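# Pour the ball via gutters into a roofed box

## Task

Get the ball out of the gutter it starts in and into the box that stands by a different arm; the box has a roof and one open side. The box must not be moved, raised, rotated or tilted beyond a small amount. The ball may be tipped from one gutter into another and from a gutter into the box. The ball must never drop noticeably below table height unless a robot is carrying it. A gutter only holds the ball while its open end is raised above the other end; holding its handle vertical lets the ball roll out. Arm bases (metres) and headings (degrees counter-clockwise from +x): arm1 x=-1.71 y=-0.42 z=+0.89 facing +14; arm2 x=+0.00 y=-0.15 z=+0.93 facing +103; arm3 x=+1.71 y=+0.38 z=+0.88 facing -167. At the end, release everything and pull the arms away; the result only counts if it stays in place without a robot holding it. Nothing may be knocked or placed outside the work area.

## Robot and tools

Robots: three identical i2rt Big YAM arms named arm1, arm2 and arm3. Each has six revolute joints, a two-finger gripper and a wrist camera that, with joints 1 and 6 at 0 and the hand level and forward, sits above the hand looking at the fingertips. Reach is about 1.0 m from the joint 1 axis. Fixed room cameras: cam_end_1, cam_end_2, cam_gap_1, cam_gap_2, cam_side, cam_top; wrist cameras: arm1_cam_wrist, arm2_cam_wrist, arm3_cam_wrist.

Frame: one shared scene frame, origin on the floor, +z up. Base positions and headings are given in the task. The hand point is midway between the fingertips; the hand z axis runs along the fingers and the fingers close along its y axis.

execute_actions: argument actions is a list holding exactly one action object, or empty (then it only reports state and images). The action has one optional key per arm ("arm1", "arm2", "arm3"); under each is "joints", an object of absolute joint targets by name (not offsets). Names, units and ranges: joint1_rad -2.879 to 2.879 (base yaw, positive counter-clockwise seen from above, 0 points along the base heading); joint2_rad 0 to 3.141 (shoulder; 0 has the upper arm pointing back roughly level, increasing lifts it up then forward); joint3_rad 0 to 3.019 (elbow; 0 folded, positive opens); joint4_rad -1.692 to 1.57 (hand pitch, positive tips fingers up); joint5_rad -1.57 to 1.57 (hand sideways swing, positive to the arm's right); joint6_rad -2.094 to 2.094 (hand roll, positive clockwise viewed from behind the hand); gripper_m 0 to 0.093 metres of fingertip gap. Arrival tolerances are ±0.045, ±0.14, ±0.09, ±0.055, ±0.03, ±0.035 rad and ±0.003 m. Any subset of joints and arms may be named; all named motions start together and finish independently. Joints run at different speeds, so the hand path between postures may swing wide. Unnamed joints keep pushing to their previous target. An unknown key or an out-of-range number rejects the whole call and nothing moves. Optional cameras: list of camera names or ["all"]; omitted or null means all, [] means none. The pictures line gives image order.

wait: seconds from 0 to 10; nothing new is commanded, and it returns the same state and images as an empty action.

zoom_image: camera name plus region [x0, y0, x1, y1] in pixels of that camera's latest full image (top-left origin, at most 504 by 504) for a closer look.

read_manual: returns only licence text; it moves nothing.

finished_scene: scene = the current scene number; ends it irreversibly after the robots hold the last command, and reports success.

Reading results: joint_status tells how each commanded motion ended. off_target: stopped short and may still be pushing. contact_stop or time_out: the joint gives up its target and holds where it stopped, though after time_out a joint may keep a target limited to 0.375, 0.375, 0.113, 0.225, 0.075, 0.3 rad (joints 1-6) from where it stands and keep pushing; on_its_own lists such joints and anything this call did not command, with held at being the held target rather than the actual position. To relieve a push, command the joint its reported position. joint command not followed (often with a cause line) means a collision check blocked that arm's joint targets; gripper targets still run, and blocked joints show not_followed and may be retried on later actions until you send passing targets. Very small target changes may not move a joint. A load-holding joint slowly sinks. If any result reports a stop, later motion and finish calls in the same reply are skipped.

Safety: the arms do not stop on contact and can push hard. Hard squeezes between two robots fail the task; hard hits may. The self/inter-arm check can be late and ignores fingers, gripper housings and wrist cameras, and no state line reports robot-robot contact. Arms do not wait for each other. Avoid dropping, slamming or shoving things; loose objects may occasionally get nudged by outside forces. Don't knock the box.

Motor heat: holding load or pushing warms motors even while you are thinking. A MOTOR HOT line appears at 85 °C; at 100 °C an OVER-TEMPERATURE FAULT drops the whole arm and gripper until cooled, and affected keys read limit_stop_at_motor_heat (resend targets afterward). Don't hold loads or push longer than needed.

The simulation runs on while you reason, with robots holding their last command. Camera calibration (K, distortion, T_world_to_cam, pos_world) is supplied per camera and may be slightly off; wrist camera poses are derived from joint readings and can be less accurate.

Each tool is called after "Request:" as name(argument=value, ...) on one line, values as JSON.

## Session

I'll start by looking at the current state and all camera images.

Request:
execute_actions(actions=[])

Scene clock: 0.00 s.
Motor temperatures (°C, as the motors report them): arm1=[27 26 25 29 26 26] | arm2=[25 27 25 25 25 24] | arm3=[25 25 25 26 26 25]
arm1.joint_positions: joint1_rad=+0.741 joint2_rad=+0.320 joint3_rad=+1.336 joint4_rad=-1.365 joint5_rad=-0.028 joint6_rad=+0.285 gripper_m=+0.094
arm1.joint_status: not commanded
arm1.hand: x=-1.6590 y=-0.3330 z=+1.4450 quat_wxyz=(-0.458, +0.289, -0.761, -0.356) (m; scene frame)
arm2.joint_positions: joint1_rad=-0.147 joint2_rad=+0.603 joint3_rad=+1.589 joint4_rad=-1.254 joint5_rad=-0.248 joint6_rad=-0.477 gripper_m=+0.095
arm2.joint_status: not commanded
arm2.hand: x=-0.0576 y=+0.0427 z=+1.5820 quat_wxyz=(-0.443, +0.729, -0.321, -0.411) (m; scene frame)
arm3.joint_positions: joint1_rad=-0.791 joint2_rad=+0.460 joint3_rad=+1.602 joint4_rad=-1.180 joint5_rad=+0.081 joint6_rad=-0.496 gripper_m=+0.095
arm3.joint_status: not commanded
arm3.hand: x=+1.6198 y=+0.4443 z=+1.5813 quat_wxyz=(+0.379, -0.718, +0.049, +0.581) (m; scene frame)
pictures: arm1_cam_wrist, arm2_cam_wrist, arm3_cam_wrist, cam_end_1, cam_end_2, cam_gap_1, cam_gap_2, cam_side, cam_top
Images, in order (width x height): arm1_cam_wrist 504x504, arm2_cam_wrist 504x504, arm3_cam_wrist 504x504, cam_end_1 504x504, cam_end_2 504x504, cam_gap_1 504x504, cam_gap_2 504x504, cam_side 504x504, cam_top 504x504.

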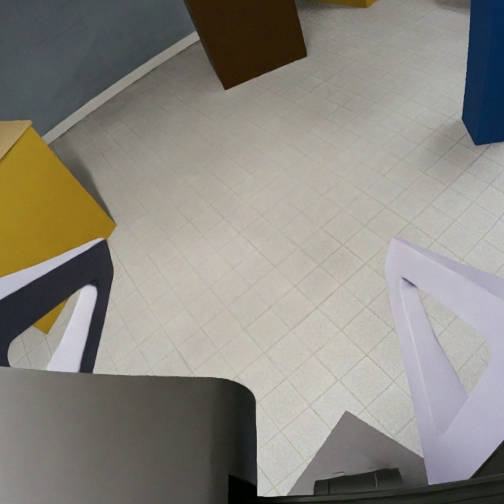

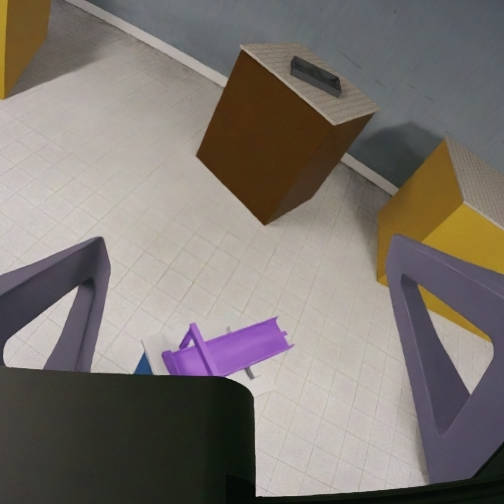

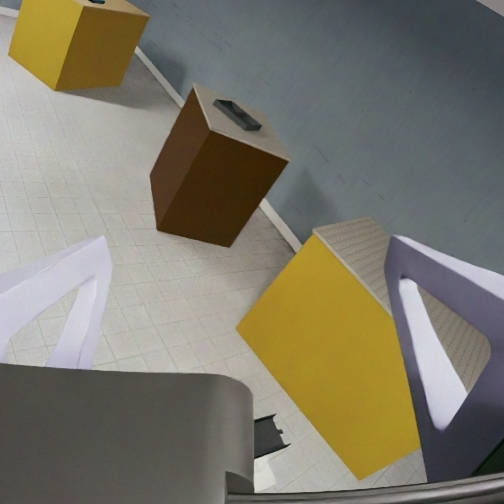

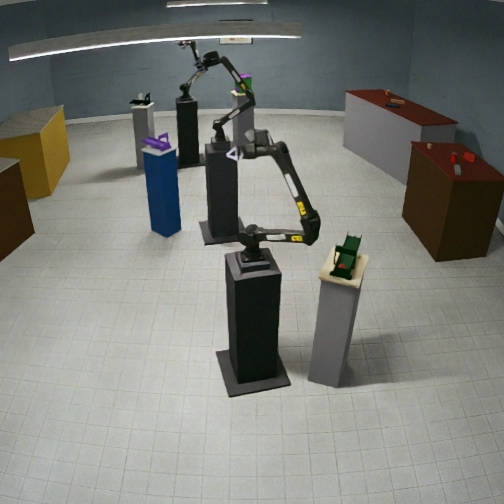

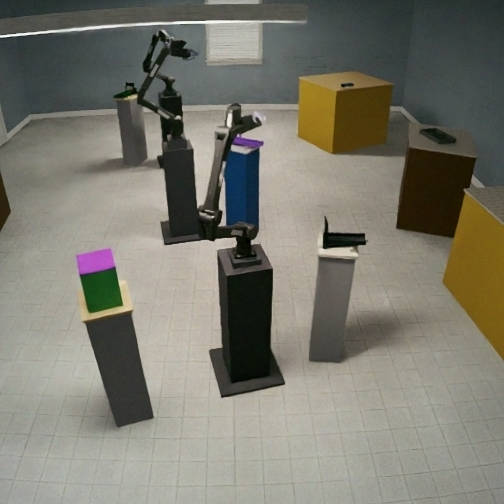

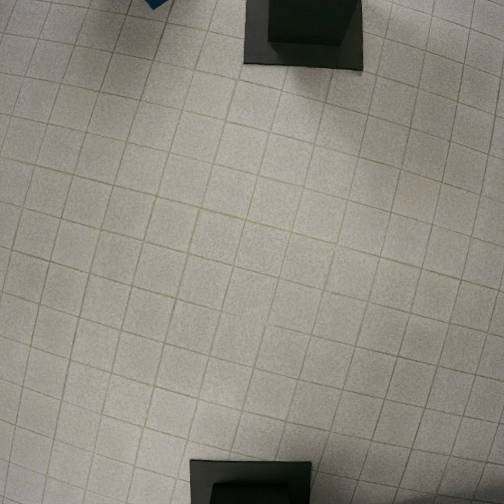

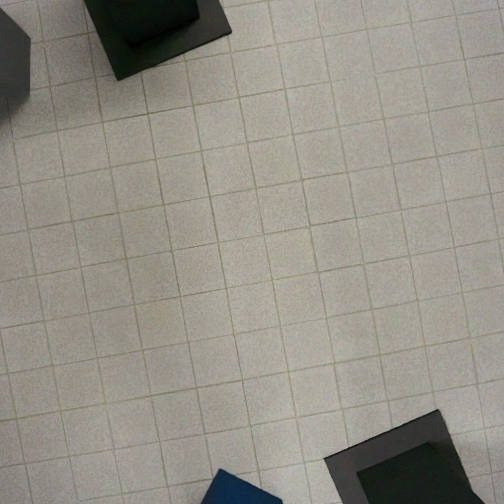

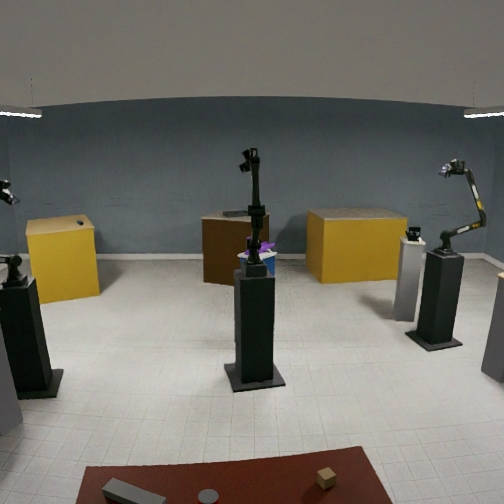

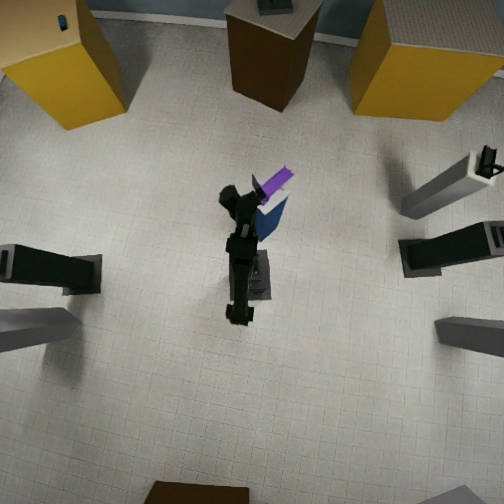

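Request:
zoom_image(camera="cam_end_1", region=[290, 210, 400, 320])

Request:
zoom_image(camera="cam_end_2", region=[50, 230, 170, 350])

Request:
zoom_image(camera="cam_end_2", region=[290, 190, 390, 290])

Request:
zoom_image(camera="arm2_cam_wrist", region=[120, 260, 320, 420])

Region (290, 210, 400, 320) of cam_end_1's 504x504 image, scaled by 4.582, with more detail than that image has.

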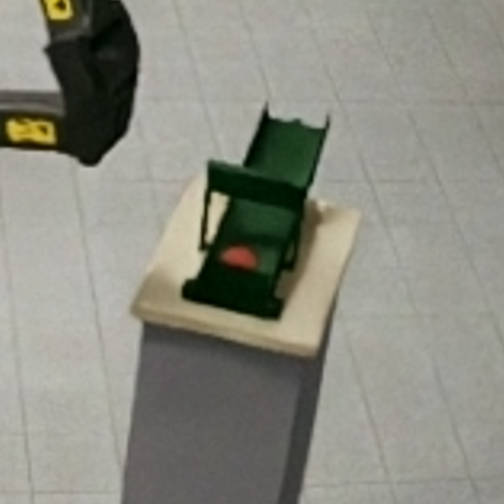

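Region (50, 230, 170, 350) of cam_end_2's 504x504 image, scaled by 4.200, with more detail than that image has.

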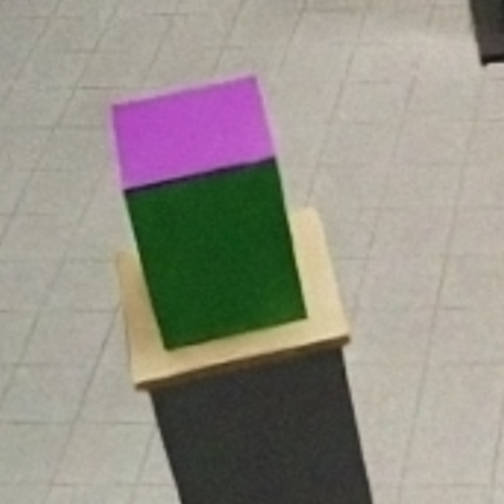

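Region (290, 190, 390, 290) of cam_end_2's 504x504 image, scaled by 5.040, with more detail than that image has.

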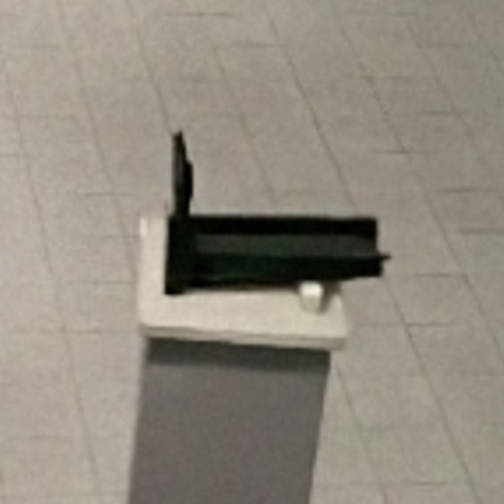

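Region (120, 260, 320, 420) of arm2_cam_wrist's 504x504 image, scaled by 2.520, with more detail than that image has; it fills the top 403 rows of this view, and the rest is white.

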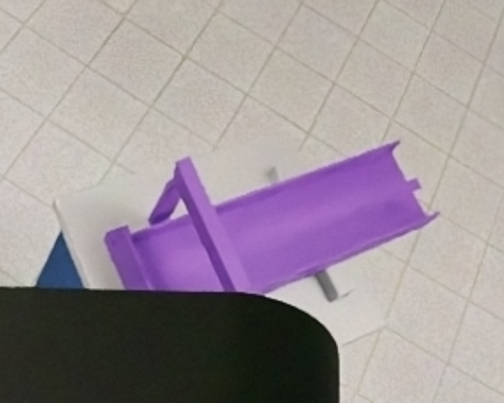

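Request:
zoom_image(camera="cam_end_1", region=[120, 40, 280, 200])

Request:
zoom_image(camera="cam_top", region=[380, 120, 504, 244])

Request:
zoom_image(camera="cam_top", region=[200, 140, 320, 260])

Request:
zoom_image(camera="cam_side", region=[380, 140, 504, 300])

Region (120, 40, 280, 200) of cam_end_1's 504x504 image, scaled by 3.150, with more detail than that image has.

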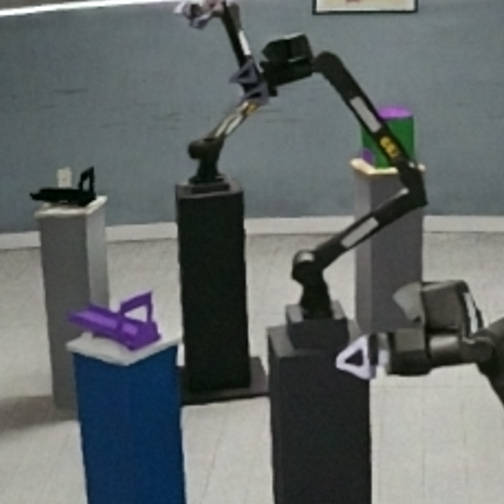

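Region (380, 120, 504, 244) of cam_top's 504x504 image, scaled by 4.065, with more detail than that image has.

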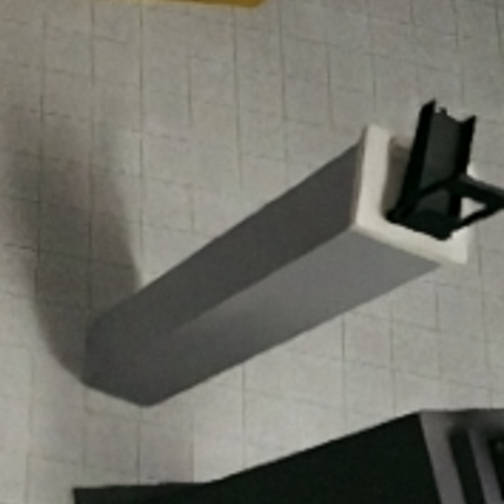

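Region (200, 140, 320, 260) of cam_top's 504x504 image, scaled by 4.200, with more detail than that image has.

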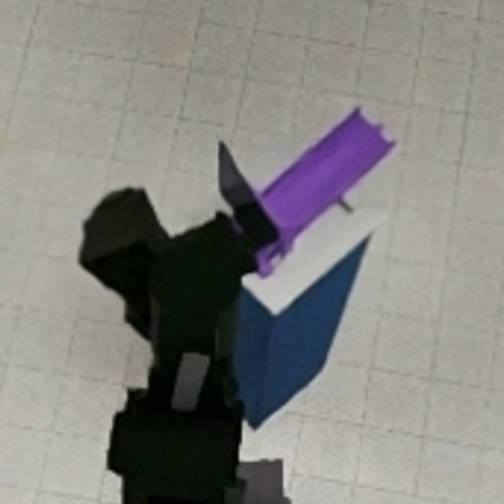

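Region (380, 140, 504, 300) of cam_side's 504x504 image, scaled by 3.150, with more detail than that image has; it fills the left 391 columns of this view, and the rest is white.

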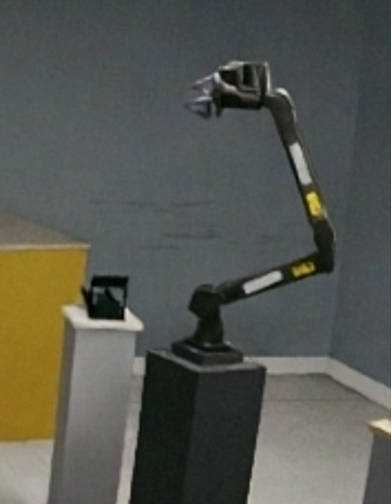

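Request:
execute_actions(actions=[{"arm1": {"joints": {"joint1_rad": -2.01, "joint2_rad": 1.16, "joint3_rad": 1.29, "joint4_rad": -1.11, "joint5_rad": 0, "joint6_rad": 0}}, "arm2": {"joints": {"joint1_rad": -0.36, "joint2_rad": 1.16, "joint3_rad": 1.29, "joint4_rad": -1.11, "joint5_rad": 0, "joint6_rad": 0}}, "arm3": {"joints": {"joint1_rad": 1.75, "joint2_rad": 0.69, "joint3_rad": 0.69, "joint4_rad": -0.1, "joint5_rad": 0, "joint6_rad": 0}}}], cameras=["arm1_cam_wrist", "arm2_cam_wrist", "arm3_cam_wrist", "cam_end_1", "cam_end_2"])

Scene clock: 100.10 s.
Motor temperatures (°C, as the motors report them): arm1=[27 26 28 29 26 26] | arm2=[25 27 29 25 25 24] | arm3=[25 25 27 26 26 25]
arm1.joint_positions: joint1_rad=-2.012 joint2_rad=+1.177 joint3_rad=+1.268 joint4_rad=-1.114 joint5_rad=-0.001 joint6_rad=+0.016 gripper_m=+0.094
arm1.joint_status: all done
arm1.hand: x=-1.8018 y=-0.8688 z=+1.2119 quat_wxyz=(-0.171, -0.749, -0.608, +0.199) (m; scene frame)
arm2.joint_positions: joint1_rad=-0.353 joint2_rad=+1.163 joint3_rad=+1.253 joint4_rad=-1.121 joint5_rad=-0.002 joint6_rad=-0.014 gripper_m=+0.095
arm2.joint_status: all done
arm2.hand: x=+0.0563 y=+0.2875 z=+1.2513 quat_wxyz=(-0.197, +0.643, -0.721, -0.170) (m; scene frame)
arm3.joint_positions: joint1_rad=+1.749 joint2_rad=+0.697 joint3_rad=+0.709 joint4_rad=-0.120 joint5_rad=+0.001 joint6_rad=-0.009 gripper_m=+0.095
arm3.joint_status: all done
arm3.hand: x=+1.8706 y=+0.0032 z=+1.2850 quat_wxyz=(-0.556, -0.410, -0.623, +0.366) (m; scene frame)
pictures: arm1_cam_wrist, arm2_cam_wrist, arm3_cam_wrist, cam_end_1, cam_end_2
camera_calibration (this result's frames):
arm1_cam_wrist: T_world_to_cam=[[-0.977916, 0.207838, -0.0219995, -1.55495], [0.205765, 0.975881, 0.0729135, 1.13835], [0.0366231, 0.0667765, -0.997096, 1.45413], [0, 0, 0, 1]] pos_world=[-1.8081, -0.884818, 1.3327]
arm2_cam_wrist: T_world_to_cam=[[0.992228, -0.123597, 0.0144037, -0.0343357], [-0.124432, -0.985059, 0.119063, 0.143756], [-0.000527225, -0.119929, -0.992782, 1.40029], [0, 0, 0, 1]] pos_world=[0.052695, 0.3053, 1.37356]
arm3_cam_wrist: T_world_to_cam=[[-0.917425, -0.397741, -0.0115872, 1.73269], [-0.255346, 0.610812, -0.749471, 1.44602], [0.305173, -0.684624, -0.661936, 0.409119], [0, 0, 0, 1]] pos_world=[1.834, 0.086009, 1.37464]
Images, in order (width x height): arm1_cam_wrist 504x504, arm2_cam_wrist 504x504, arm3_cam_wrist 504x504, cam_end_1 504x504, cam_end_2 504x504.

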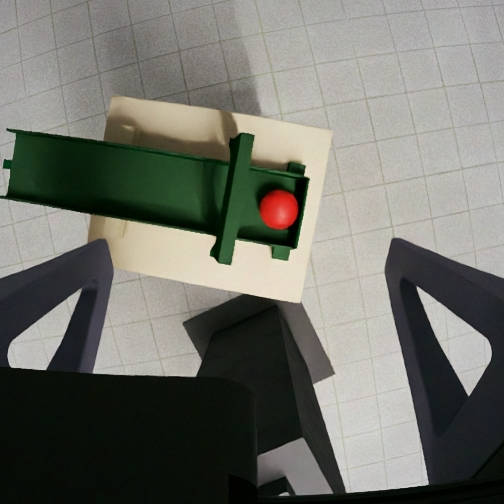

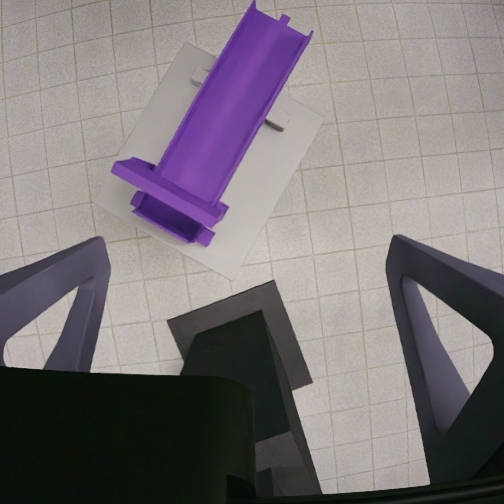

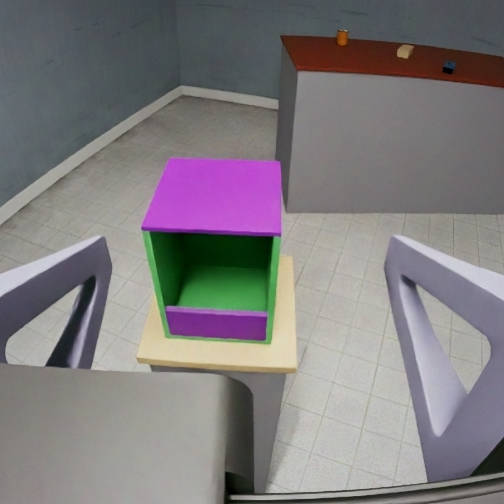

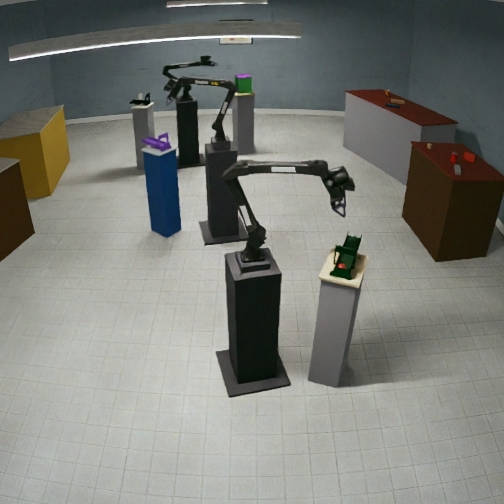

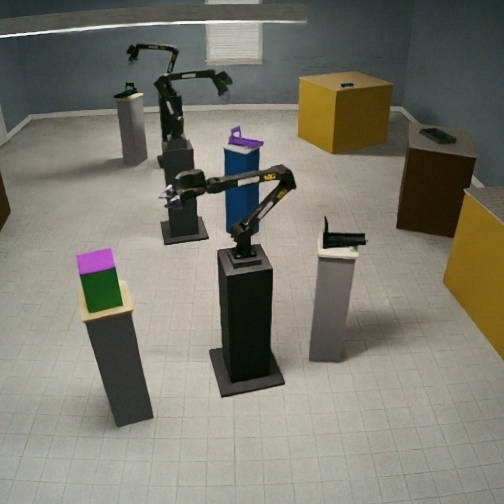

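Request:
zoom_image(camera="arm1_cam_wrist", region=[170, 110, 350, 290])

Request:
zoom_image(camera="arm2_cam_wrist", region=[80, 0, 340, 280])

Request:
zoom_image(camera="arm3_cam_wrist", region=[120, 140, 320, 380])

Region (170, 110, 350, 290) of arm1_cam_wrist's 504x504 image, scaled by 2.800, with more detail than that image has.

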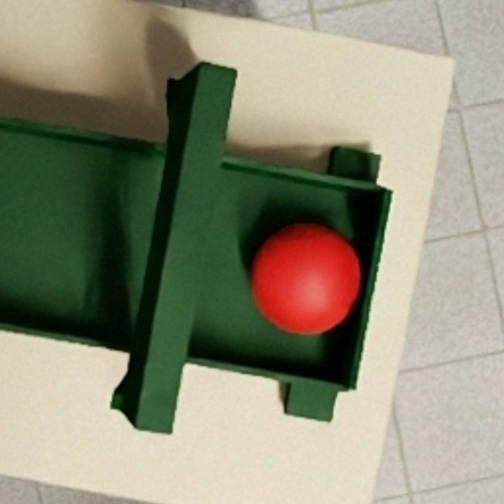

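Region (80, 0, 340, 280) of arm2_cam_wrist's 504x504 image, scaled by 1.800, with more detail than that image has; it fills the left 468 columns of this view, and the rest is white.

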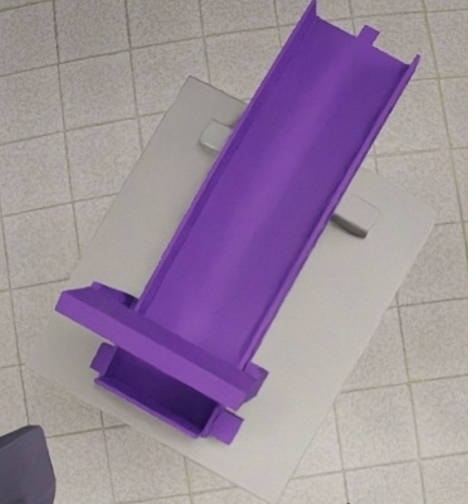

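Region (120, 140, 320, 380) of arm3_cam_wrist's 504x504 image, scaled by 2.100, with more detail than that image has.

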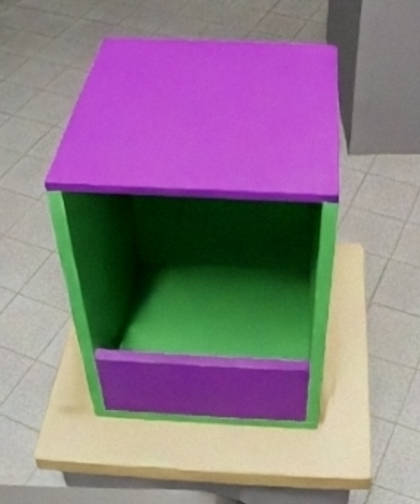

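Request:
execute_actions(actions=[{"arm1": {"joints": {"joint1_rad": -2.164, "joint2_rad": 1.595, "joint3_rad": 1.51, "joint4_rad": -1.445, "joint5_rad": -0.28, "joint6_rad": 1.607}}, "arm3": {"joints": {"joint1_rad": 1.82, "joint3_rad": 2.11, "joint4_rad": -1.4}}}], cameras=["arm1_cam_wrist", "cam_end_1"])

Scene clock: 222.27 s.
Motor temperatures (°C, as the motors report them): arm1=[27 27 34 29 26 26] | arm2=[25 28 35 25 25 24] | arm3=[25 25 30 27 26 25]
arm1.joint_positions: joint1_rad=-2.171 joint2_rad=+1.614 joint3_rad=+1.477 joint4_rad=-1.438 joint5_rad=-0.275 joint6_rad=+1.590 gripper_m=+0.094
arm1.joint_status: all done
arm1.hand: x=-1.8380 y=-0.8975 z=+1.0947 quat_wxyz=(-0.012, -0.973, +0.183, -0.138) (m; scene frame)
arm2.joint_positions: joint1_rad=-0.353 joint2_rad=+1.163 joint3_rad=+1.253 joint4_rad=-1.121 joint5_rad=-0.002 joint6_rad=-0.014 gripper_m=+0.095
arm2.joint_status: not commanded
arm2.hand: x=+0.0563 y=+0.2875 z=+1.2513 quat_wxyz=(-0.197, +0.643, -0.721, -0.170) (m; scene frame)
arm3.joint_positions: joint1_rad=+1.819 joint2_rad=+0.684 joint3_rad=+2.099 joint4_rad=-1.387 joint5_rad=+0.001 joint6_rad=-0.009 gripper_m=+0.095
arm3.joint_status: all done
arm3.hand: x=+1.7449 y=+0.3005 z=+1.6900 quat_wxyz=(-0.610, -0.364, -0.597, +0.373) (m; scene frame)
pictures: arm1_cam_wrist, cam_end_1
camera_calibration (this result's frames):
arm1_cam_wrist: T_world_to_cam=[[0.368791, 0.929179, 0.0248993, 1.48443], [0.585313, -0.252953, 0.77034, 0.0136417], [0.722082, -0.26952, -0.637147, 1.90449], [0, 0, 0, 1]] pos_world=[-1.93063, -0.862548, 1.16597]
Images, in order (width x height): arm1_cam_wrist 504x504, cam_end_1 504x504.

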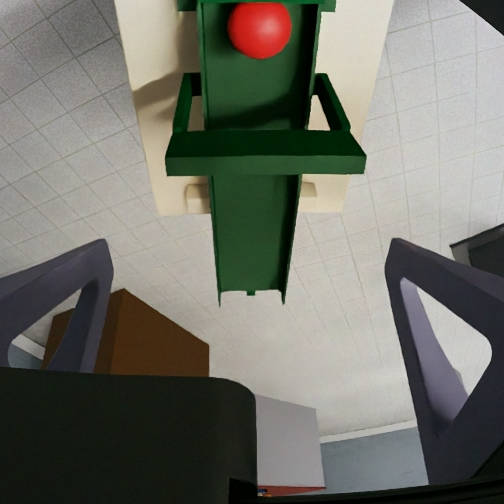

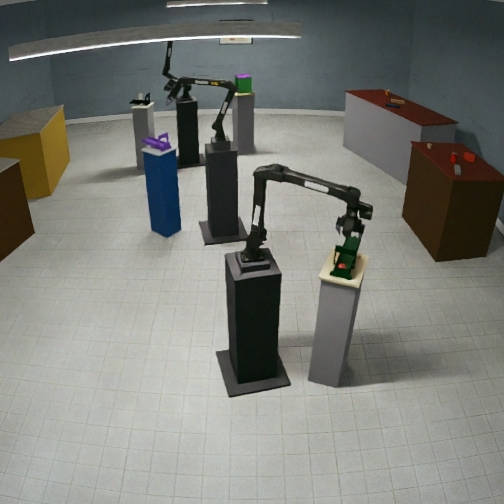

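Request:
zoom_image(camera="arm1_cam_wrist", region=[150, 0, 380, 230])

Region (150, 0, 380, 230) of arm1_cam_wrist's 504x504 image, scaled by 2.191, with more detail than that image has.

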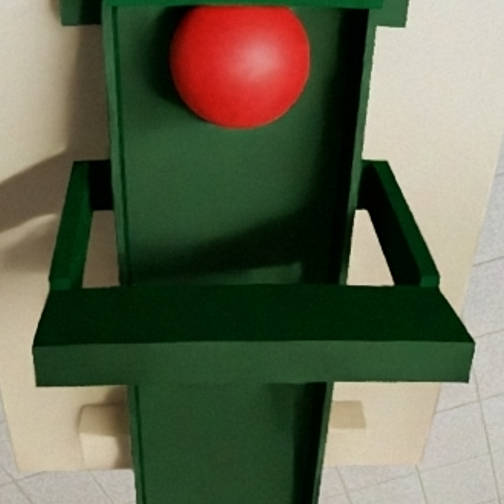

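Request:
execute_actions(actions=[{"arm1": {"joints": {"joint2_rad": 1.676, "joint3_rad": 1.26, "joint4_rad": -1.114, "gripper_m": 0.052}}, "arm3": {"joints": {"joint2_rad": 1.66}}}], cameras=["arm1_cam_wrist", "arm3_cam_wrist", "cam_end_1"])

Scene clock: 262.30 s.
Motor temperatures (°C, as the motors report them): arm1=[27 28 35 29 26 26] | arm2=[25 28 36 25 25 24] | arm3=[25 26 28 27 26 25]
arm1.joint_positions: joint1_rad=-2.171 joint2_rad=+1.689 joint3_rad=+1.243 joint4_rad=-1.122 joint5_rad=-0.276 joint6_rad=+1.591 gripper_m=+0.052
arm1.joint_status: all done
arm1.hand: x=-1.8357 y=-0.8918 z=+0.9748 quat_wxyz=(-0.016, -0.973, +0.183, -0.138) (m; scene frame)
arm2.joint_positions: joint1_rad=-0.353 joint2_rad=+1.163 joint3_rad=+1.253 joint4_rad=-1.121 joint5_rad=-0.002 joint6_rad=-0.014 gripper_m=+0.095
arm2.joint_status: not commanded
arm2.hand: x=+0.0563 y=+0.2875 z=+1.2513 quat_wxyz=(-0.197, +0.643, -0.721, -0.170) (m; scene frame)
arm3.joint_positions: joint1_rad=+1.819 joint2_rad=+1.639 joint3_rad=+2.093 joint4_rad=-1.391 joint5_rad=+0.001 joint6_rad=-0.009 gripper_m=+0.095
arm3.joint_status: all done
arm3.hand: x=+1.9887 y=-0.1659 z=+1.3531 quat_wxyz=(-0.265, -0.493, -0.813, +0.159) (m; scene frame)
pictures: arm1_cam_wrist, arm3_cam_wrist, cam_end_1
camera_calibration (this result's frames):
arm1_cam_wrist: T_world_to_cam=[[0.369868, 0.928903, 0.0183722, 1.48928], [0.586219, -0.248669, 0.771045, 0.11084], [0.720795, -0.274414, -0.636515, 1.8206], [0, 0, 0, 1]] pos_world=[-1.92809, -0.856235, 1.04601]
arm3_cam_wrist: T_world_to_cam=[[-0.888881, -0.457928, -0.0138602, 1.71091], [-0.457664, 0.888931, -0.0185984, 1.09007], [0.0208375, -0.0101885, -0.999731, 1.43681], [0, 0, 0, 1]] pos_world=[1.98974, -0.170885, 1.48041]
Images, in order (width x height): arm1_cam_wrist 504x504, arm3_cam_wrist 504x504, cam_end_1 504x504.

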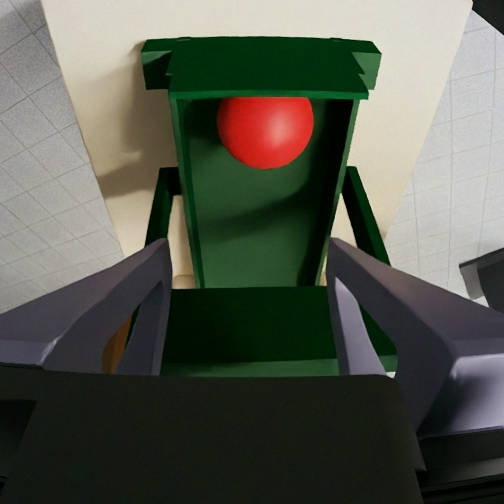

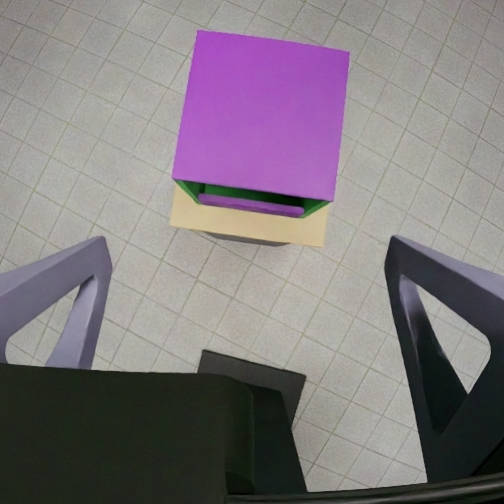

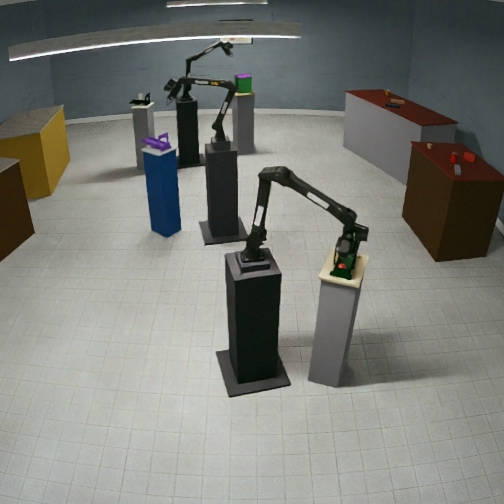

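Request:
zoom_image(camera="arm1_cam_wrist", region=[130, 30, 400, 300])

Region (130, 30, 400, 300) of arm1_cam_wrist's 504x504 image, scaled by 1.867, with more detail than that image has.

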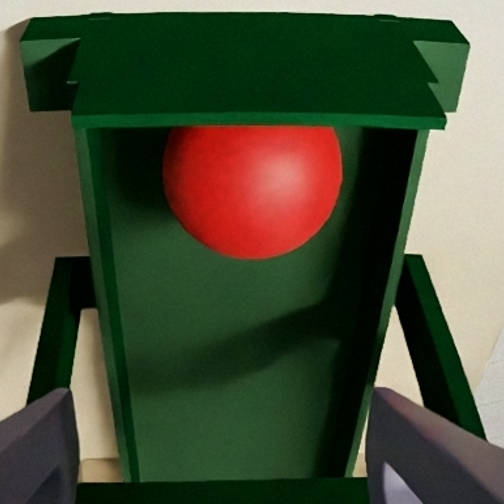

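Request:
execute_actions(actions=[{"arm1": {"joints": {"joint2_rad": 1.725, "joint3_rad": 1.177, "joint4_rad": -0.984}}}], cameras=["arm1_cam_wrist", "cam_end_1"])

Scene clock: 308.30 s.
Motor temperatures (°C, as the motors report them): arm1=[27 28 33 29 26 26] | arm2=[25 28 36 25 25 24] | arm3=[25 27 32 26 26 25]
arm1.joint_positions: joint1_rad=-2.171 joint2_rad=+1.721 joint3_rad=+1.170 joint4_rad=-0.993 joint5_rad=-0.276 joint6_rad=+1.591 gripper_m=+0.052
arm1.joint_status: all done
arm1.hand: x=-1.8349 y=-0.8897 z=+0.9361 quat_wxyz=(-0.028, -0.974, +0.181, -0.136) (m; scene frame)
arm2.joint_positions: joint1_rad=-0.353 joint2_rad=+1.163 joint3_rad=+1.253 joint4_rad=-1.121 joint5_rad=-0.002 joint6_rad=-0.014 gripper_m=+0.095
arm2.joint_status: not commanded
arm2.hand: x=+0.0563 y=+0.2875 z=+1.2513 quat_wxyz=(-0.197, +0.643, -0.721, -0.170) (m; scene frame)
arm3.joint_positions: joint1_rad=+1.819 joint2_rad=+1.639 joint3_rad=+2.093 joint4_rad=-1.391 joint5_rad=+0.001 joint6_rad=-0.009 gripper_m=+0.095
arm3.joint_status: not commanded
arm3.hand: x=+1.9887 y=-0.1659 z=+1.3531 quat_wxyz=(-0.265, -0.493, -0.813, +0.159) (m; scene frame)
pictures: arm1_cam_wrist, cam_end_1
camera_calibration (this result's frames):
arm1_cam_wrist: T_world_to_cam=[[0.369947, 0.929031, -0.00641136, 1.51125], [0.592749, -0.230712, 0.771635, 0.168112], [0.715394, -0.289265, -0.636033, 1.77239], [0, 0, 0, 1]] pos_world=[-1.92669, -0.852524, 1.00727]
Images, in order (width x height): arm1_cam_wrist 504x504, cam_end_1 504x504.

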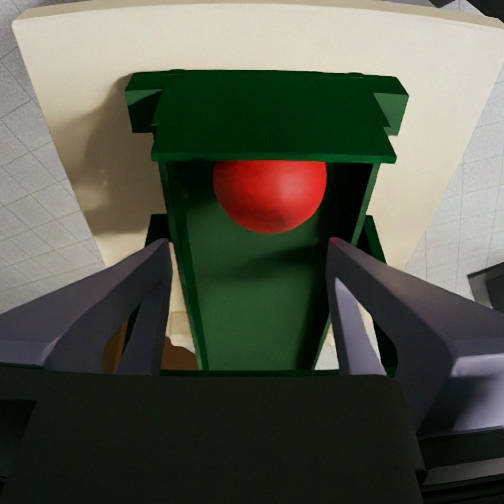

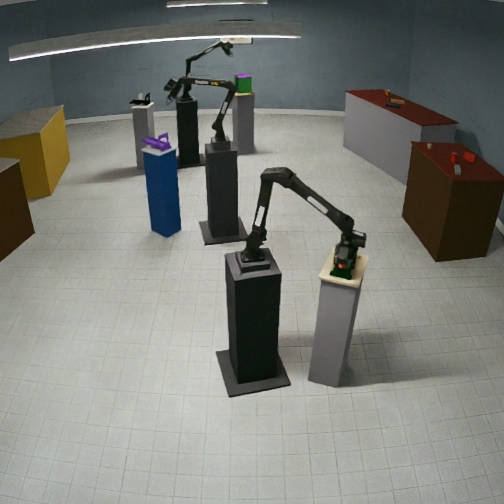

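Request:
execute_actions(actions=[{"arm1": {"joints": {"joint2_rad": 1.754, "joint3_rad": 1.152, "joint4_rad": -0.957}}}], cameras=["arm1_cam_wrist"])

Scene clock: 332.63 s.
Motor temperatures (°C, as the motors report them): arm1=[27 28 33 29 26 26] | arm2=[25 28 37 25 25 24] | arm3=[25 27 32 26 26 25]
arm1.joint_positions: joint1_rad=-2.171 joint2_rad=+1.743 joint3_rad=+1.149 joint4_rad=-0.966 joint5_rad=-0.276 joint6_rad=+1.591 gripper_m=+0.052
arm1.joint_status: all done
arm1.hand: x=-1.8332 y=-0.8852 z=+0.9196 quat_wxyz=(-0.020, -0.974, +0.182, -0.137) (m; scene frame)
arm2.joint_positions: joint1_rad=-0.353 joint2_rad=+1.163 joint3_rad=+1.253 joint4_rad=-1.121 joint5_rad=-0.002 joint6_rad=-0.014 gripper_m=+0.095
arm2.joint_status: not commanded
arm2.hand: x=+0.0563 y=+0.2875 z=+1.2513 quat_wxyz=(-0.197, +0.643, -0.721, -0.170) (m; scene frame)
arm3.joint_positions: joint1_rad=+1.819 joint2_rad=+1.639 joint3_rad=+2.093 joint4_rad=-1.391 joint5_rad=+0.001 joint6_rad=-0.009 gripper_m=+0.095
arm3.joint_status: not commanded
arm3.hand: x=+1.9887 y=-0.1659 z=+1.3531 quat_wxyz=(-0.265, -0.493, -0.813, +0.159) (m; scene frame)
pictures: arm1_cam_wrist
camera_calibration (this result's frames):
arm1_cam_wrist: T_world_to_cam=[[0.369923, 0.92902, 0.00884054, 1.4922], [0.58873, -0.241764, 0.771328, 0.164025], [0.718717, -0.280127, -0.636376, 1.77652], [0, 0, 0, 1]] pos_world=[-1.92538, -0.848974, 0.990823]
Images, in order (width x height): arm1_cam_wrist 504x504.

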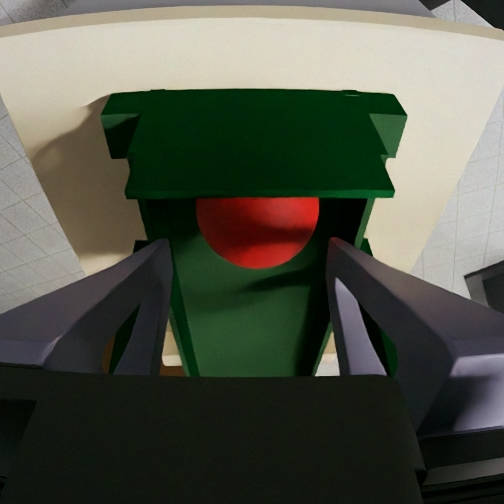

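Request:
execute_actions(actions=[{"arm1": {"joints": {"joint2_rad": 1.787, "joint3_rad": 1.126, "joint4_rad": -0.901}}}], cameras=["arm1_cam_wrist", "cam_end_1"])

Scene clock: 346.03 s.
Motor temperatures (°C, as the motors report them): arm1=[27 28 33 29 26 26] | arm2=[25 28 37 25 25 24] | arm3=[25 27 32 26 26 25]
arm1.joint_positions: joint1_rad=-2.170 joint2_rad=+1.778 joint3_rad=+1.124 joint4_rad=-0.910 joint5_rad=-0.279 joint6_rad=+1.591 gripper_m=+0.052
arm1.joint_status: all done
arm1.hand: x=-1.8312 y=-0.8832 z=+0.8961 quat_wxyz=(-0.018, -0.973, +0.182, -0.139) (m; scene frame)
arm2.joint_positions: joint1_rad=-0.353 joint2_rad=+1.163 joint3_rad=+1.253 joint4_rad=-1.121 joint5_rad=-0.002 joint6_rad=-0.014 gripper_m=+0.095
arm2.joint_status: not commanded
arm2.hand: x=+0.0563 y=+0.2875 z=+1.2513 quat_wxyz=(-0.197, +0.643, -0.721, -0.170) (m; scene frame)
arm3.joint_positions: joint1_rad=+1.819 joint2_rad=+1.639 joint3_rad=+2.093 joint4_rad=-1.391 joint5_rad=+0.001 joint6_rad=-0.009 gripper_m=+0.095
arm3.joint_status: not commanded
arm3.hand: x=+1.9887 y=-0.1659 z=+1.3531 quat_wxyz=(-0.265, -0.493, -0.813, +0.159) (m; scene frame)
pictures: arm1_cam_wrist, cam_end_1
camera_calibration (this result's frames):
arm1_cam_wrist: T_world_to_cam=[[0.368472, 0.929541, 0.0134952, 1.48351], [0.585935, -0.243487, 0.772913, 0.173397], [0.72174, -0.276889, -0.634369, 1.76729], [0, 0, 0, 1]] pos_world=[-1.92375, -0.84742, 0.96707]
Images, in order (width x height): arm1_cam_wrist 504x504, cam_end_1 504x504.

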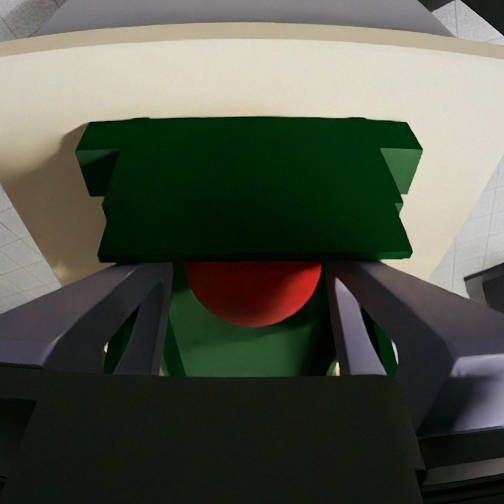

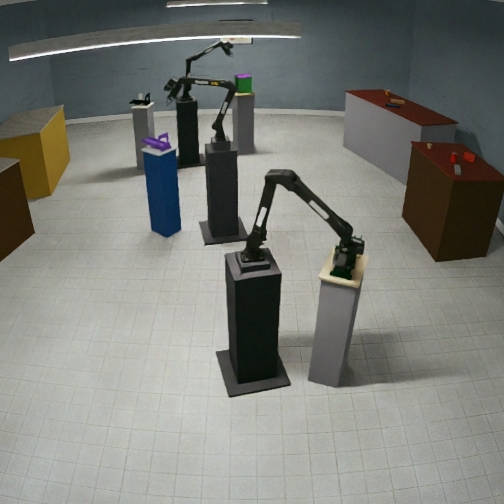

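Request:
execute_actions(actions=[{"arm1": {"joints": {"gripper_m": 0.03}}}], cameras=["arm1_cam_wrist"])

Scene clock: 350.13 s.
Motor temperatures (°C, as the motors report them): arm1=[27 28 32 29 26 26] | arm2=[25 28 37 25 25 24] | arm3=[25 27 32 26 26 25]
arm1.joint_positions: joint1_rad=-2.170 joint2_rad=+1.778 joint3_rad=+1.124 joint4_rad=-0.910 joint5_rad=-0.279 joint6_rad=+1.591 gripper_m=+0.042
arm1.joint_status: gripper_m off_target (ended at +0.042, target +0.030)
arm1.hand: x=-1.8312 y=-0.8832 z=+0.8961 quat_wxyz=(-0.018, -0.973, +0.182, -0.139) (m; scene frame)
arm2.joint_positions: joint1_rad=-0.353 joint2_rad=+1.163 joint3_rad=+1.253 joint4_rad=-1.121 joint5_rad=-0.002 joint6_rad=-0.014 gripper_m=+0.095
arm2.joint_status: not commanded
arm2.hand: x=+0.0563 y=+0.2875 z=+1.2513 quat_wxyz=(-0.197, +0.643, -0.721, -0.170) (m; scene frame)
arm3.joint_positions: joint1_rad=+1.819 joint2_rad=+1.639 joint3_rad=+2.093 joint4_rad=-1.391 joint5_rad=+0.001 joint6_rad=-0.009 gripper_m=+0.095
arm3.joint_status: not commanded
arm3.hand: x=+1.9887 y=-0.1659 z=+1.3531 quat_wxyz=(-0.265, -0.493, -0.813, +0.159) (m; scene frame)
pictures: arm1_cam_wrist
camera_calibration (this result's frames):
arm1_cam_wrist: T_world_to_cam=[[0.368472, 0.929541, 0.0134952, 1.48351], [0.585935, -0.243487, 0.772913, 0.173397], [0.72174, -0.276889, -0.634369, 1.76729], [0, 0, 0, 1]] pos_world=[-1.92375, -0.84742, 0.96707]
Images, in order (width x height): arm1_cam_wrist 504x504.

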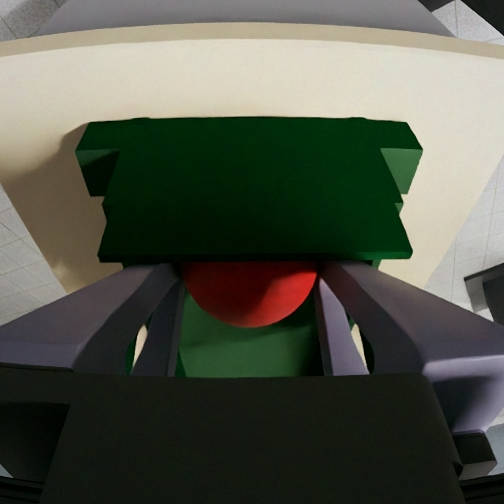

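Request:
execute_actions(actions=[{"arm1": {"joints": {"joint2_rad": 1.67, "joint3_rad": 1.275, "joint4_rad": -1.13}}, "arm2": {"joints": {"joint1_rad": 0.6, "joint4_rad": -0.1}}, "arm3": {"joints": {"joint1_rad": 0.9, "joint2_rad": 1.16, "joint3_rad": 1.5, "joint4_rad": -0.5}}}], cameras=["arm1_cam_wrist", "cam_end_1"])

Scene clock: 395.07 s.
Motor temperatures (°C, as the motors report them): arm1=[27 29 32 29 26 26] | arm2=[25 28 38 25 25 24] | arm3=[25 28 33 26 26 25]
arm1.joint_positions: joint1_rad=-2.170 joint2_rad=+1.664 joint3_rad=+1.243 joint4_rad=-1.123 joint5_rad=-0.279 joint6_rad=+1.591 gripper_m=+0.042
arm1.joint_status: all done
arm1.hand: x=-1.8348 y=-0.8929 z=+0.9866 quat_wxyz=(-0.028, -0.974, +0.180, -0.137) (m; scene frame)
arm2.joint_positions: joint1_rad=+0.598 joint2_rad=+1.163 joint3_rad=+1.253 joint4_rad=-0.122 joint5_rad=+0.000 joint6_rad=-0.012 gripper_m=+0.095
arm2.joint_status: all done
arm2.hand: x=-0.4114 y=+0.2349 z=+1.4539 quat_wxyz=(-0.254, +0.673, -0.263, -0.643) (m; scene frame)
arm3.joint_positions: joint1_rad=+0.898 joint2_rad=+1.153 joint3_rad=+1.517 joint4_rad=-0.519 joint5_rad=+0.000 joint6_rad=-0.007 gripper_m=+0.095
arm3.joint_status: all done
arm3.hand: x=+1.4825 y=-0.1074 z=+1.4804 quat_wxyz=(-0.343, -0.644, -0.409, +0.548) (m; scene frame)
pictures: arm1_cam_wrist, cam_end_1
camera_calibration (this result's frames):
arm1_cam_wrist: T_world_to_cam=[[0.36852, 0.929596, -0.00671331, 1.51273], [0.591249, -0.228804, 0.773352, 0.12566], [0.717369, -0.288965, -0.633941, 1.8054], [0, 0, 0, 1]] pos_world=[-1.9269, -0.85578, 1.05749]
Images, in order (width x height): arm1_cam_wrist 504x504, cam_end_1 504x504.

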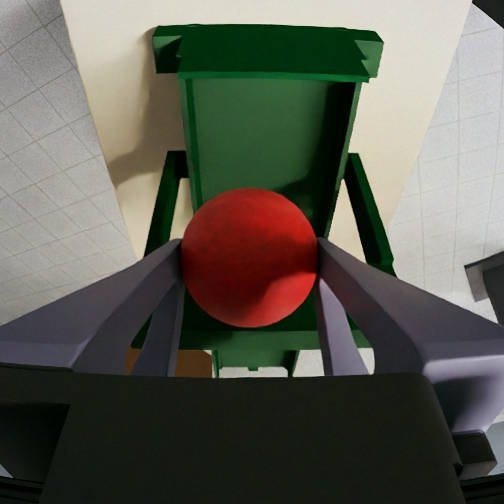

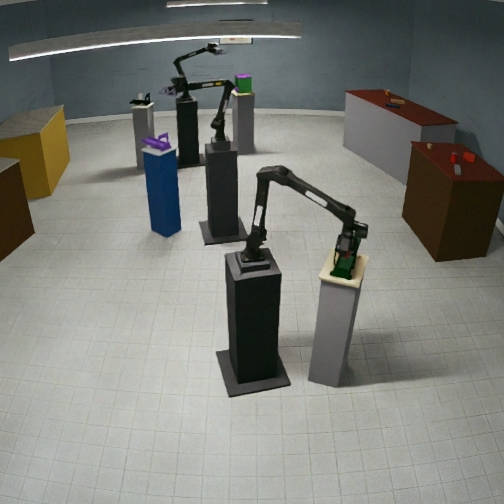

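Request:
execute_actions(actions=[{"arm1": {"joints": {"joint2_rad": 1.6, "joint3_rad": 1.66, "joint4_rad": 0.46, "joint5_rad": 0.0}}, "arm2": {"joints": {"joint1_rad": 1.5, "joint2_rad": 1.93, "joint3_rad": 1.31, "joint4_rad": 0.69}}, "arm3": {"joints": {"joint1_rad": 0.07, "joint4_rad": -0.35}}}], cameras=["arm1_cam_wrist", "cam_side"])

Scene clock: 415.57 s.
Motor temperatures (°C, as the motors report them): arm1=[27 29 35 29 26 26] | arm2=[25 29 39 26 25 24] | arm3=[25 27 32 27 26 25]
arm1.joint_positions: joint1_rad=-2.170 joint2_rad=+1.602 joint3_rad=+1.612 joint4_rad=+0.442 joint5_rad=-0.005 joint6_rad=+1.592 gripper_m=+0.042
arm1.joint_status: all done
arm1.hand: x=-1.9587 y=-1.0965 z=+1.4945 quat_wxyz=(-0.832, -0.529, +0.097, +0.135) (m; scene frame)
arm2.joint_positions: joint1_rad=+1.502 joint2_rad=+1.954 joint3_rad=+1.286 joint4_rad=+0.669 joint5_rad=-0.001 joint6_rad=-0.011 gripper_m=+0.095
arm2.joint_status: all done
arm2.hand: x=-0.7636 y=-0.2698 z=+1.1492 quat_wxyz=(+0.056, +0.704, +0.054, -0.706) (m; scene frame)
arm3.joint_positions: joint1_rad=+0.068 joint2_rad=+1.153 joint3_rad=+1.517 joint4_rad=-0.370 joint5_rad=+0.000 joint6_rad=-0.007 gripper_m=+0.095
arm3.joint_status: all done
arm3.hand: x=+1.2009 y=+0.2155 z=+1.5180 quat_wxyz=(-0.098, -0.704, -0.110, +0.695) (m; scene frame)
pictures: arm1_cam_wrist, cam_side
camera_calibration (this result's frames):
arm1_cam_wrist: T_world_to_cam=[[-0.114236, -0.410824, -0.90453, 0.677513], [0.951264, 0.217285, -0.218826, 2.43664], [0.28644, -0.885444, 0.36598, -0.835087], [0, 0, 0, 1]] pos_world=[-2.00129, -0.990529, 1.45165]
Images, in order (width x height): arm1_cam_wrist 504x504, cam_side 504x504.

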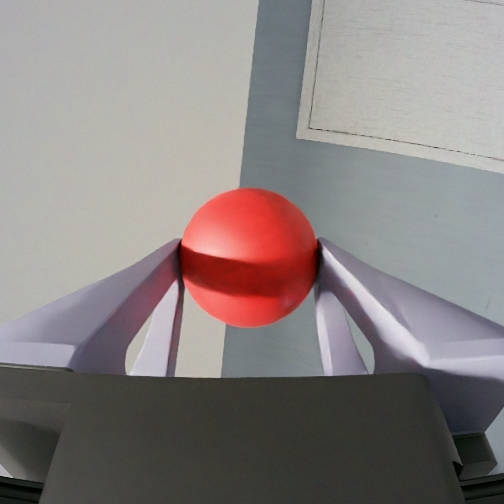

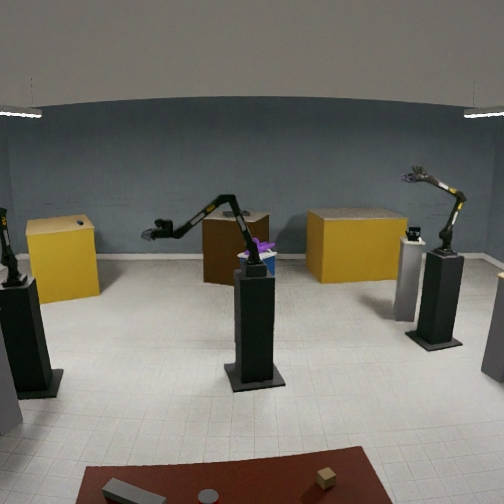

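Request:
execute_actions(actions=[{"arm1": {"joints": {"joint1_rad": -0.09, "joint2_rad": 2.065, "joint4_rad": 0.475}}}], cameras=["arm1_cam_wrist", "arm2_cam_wrist", "cam_gap_1", "cam_side"])

Scene clock: 426.70 s.
Motor temperatures (°C, as the motors report them): arm1=[27 29 37 29 26 26] | arm2=[25 30 38 26 25 24] | arm3=[25 27 32 27 26 25]
arm1.joint_positions: joint1_rad=-0.088 joint2_rad=+2.095 joint3_rad=+1.631 joint4_rad=+0.457 joint5_rad=-0.002 joint6_rad=+1.594 gripper_m=+0.042
arm1.joint_status: all done
arm1.hand: x=-0.8702 y=-0.2887 z=+1.1477 quat_wxyz=(-0.447, -0.466, -0.531, -0.549) (m; scene frame)
arm2.joint_positions: joint1_rad=+1.502 joint2_rad=+1.954 joint3_rad=+1.286 joint4_rad=+0.669 joint5_rad=-0.001 joint6_rad=-0.011 gripper_m=+0.095
arm2.joint_status: not commanded
arm2.hand: x=-0.7636 y=-0.2698 z=+1.1492 quat_wxyz=(+0.056, +0.704, +0.054, -0.706) (m; scene frame)
arm3.joint_positions: joint1_rad=+0.068 joint2_rad=+1.153 joint3_rad=+1.517 joint4_rad=-0.370 joint5_rad=+0.000 joint6_rad=-0.007 gripper_m=+0.095
arm3.joint_status: not commanded
arm3.hand: x=+1.2009 y=+0.2155 z=+1.5180 quat_wxyz=(-0.098, -0.704, -0.110, +0.695) (m; scene frame)
pictures: arm1_cam_wrist, arm2_cam_wrist, cam_gap_1, cam_side
camera_calibration (this result's frames):
arm1_cam_wrist: T_world_to_cam=[[-0.00105136, 0.0472083, -0.998885, 1.15894], [-0.695657, 0.717538, 0.0346438, -0.42985], [0.718373, 0.694917, 0.0320864, 0.910669], [0, 0, 0, 1]] pos_world=[-0.95201, -0.379117, 1.14332]
arm2_cam_wrist: T_world_to_cam=[[-0.147149, 0.989099, -0.00555575, 0.164905], [0.594264, 0.083916, -0.799881, 1.39823], [-0.790695, -0.121003, -0.600133, 0.176675], [0, 0, 0, 1]] pos_world=[-0.666955, -0.259063, 1.22536]
Images, in order (width x height): arm1_cam_wrist 504x504, arm2_cam_wrist 504x504, cam_gap_1 504x504, cam_side 504x504.

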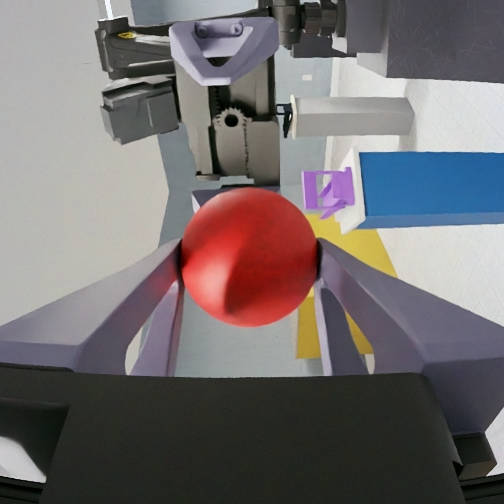

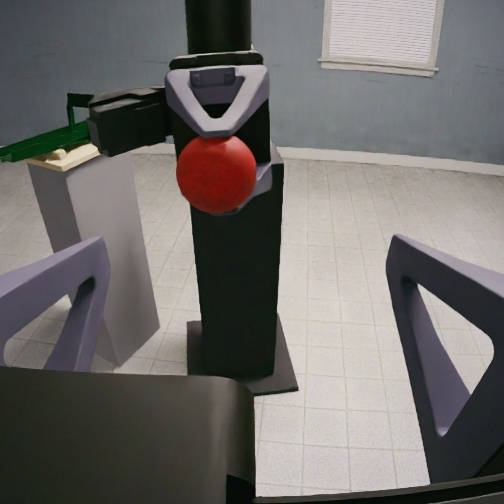

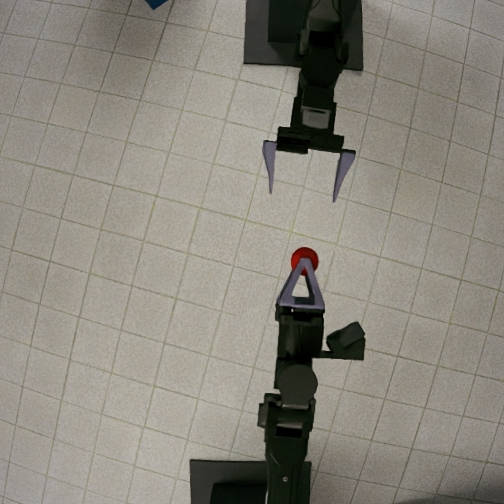

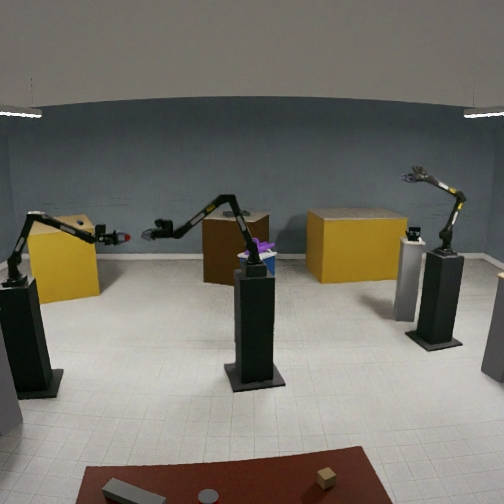

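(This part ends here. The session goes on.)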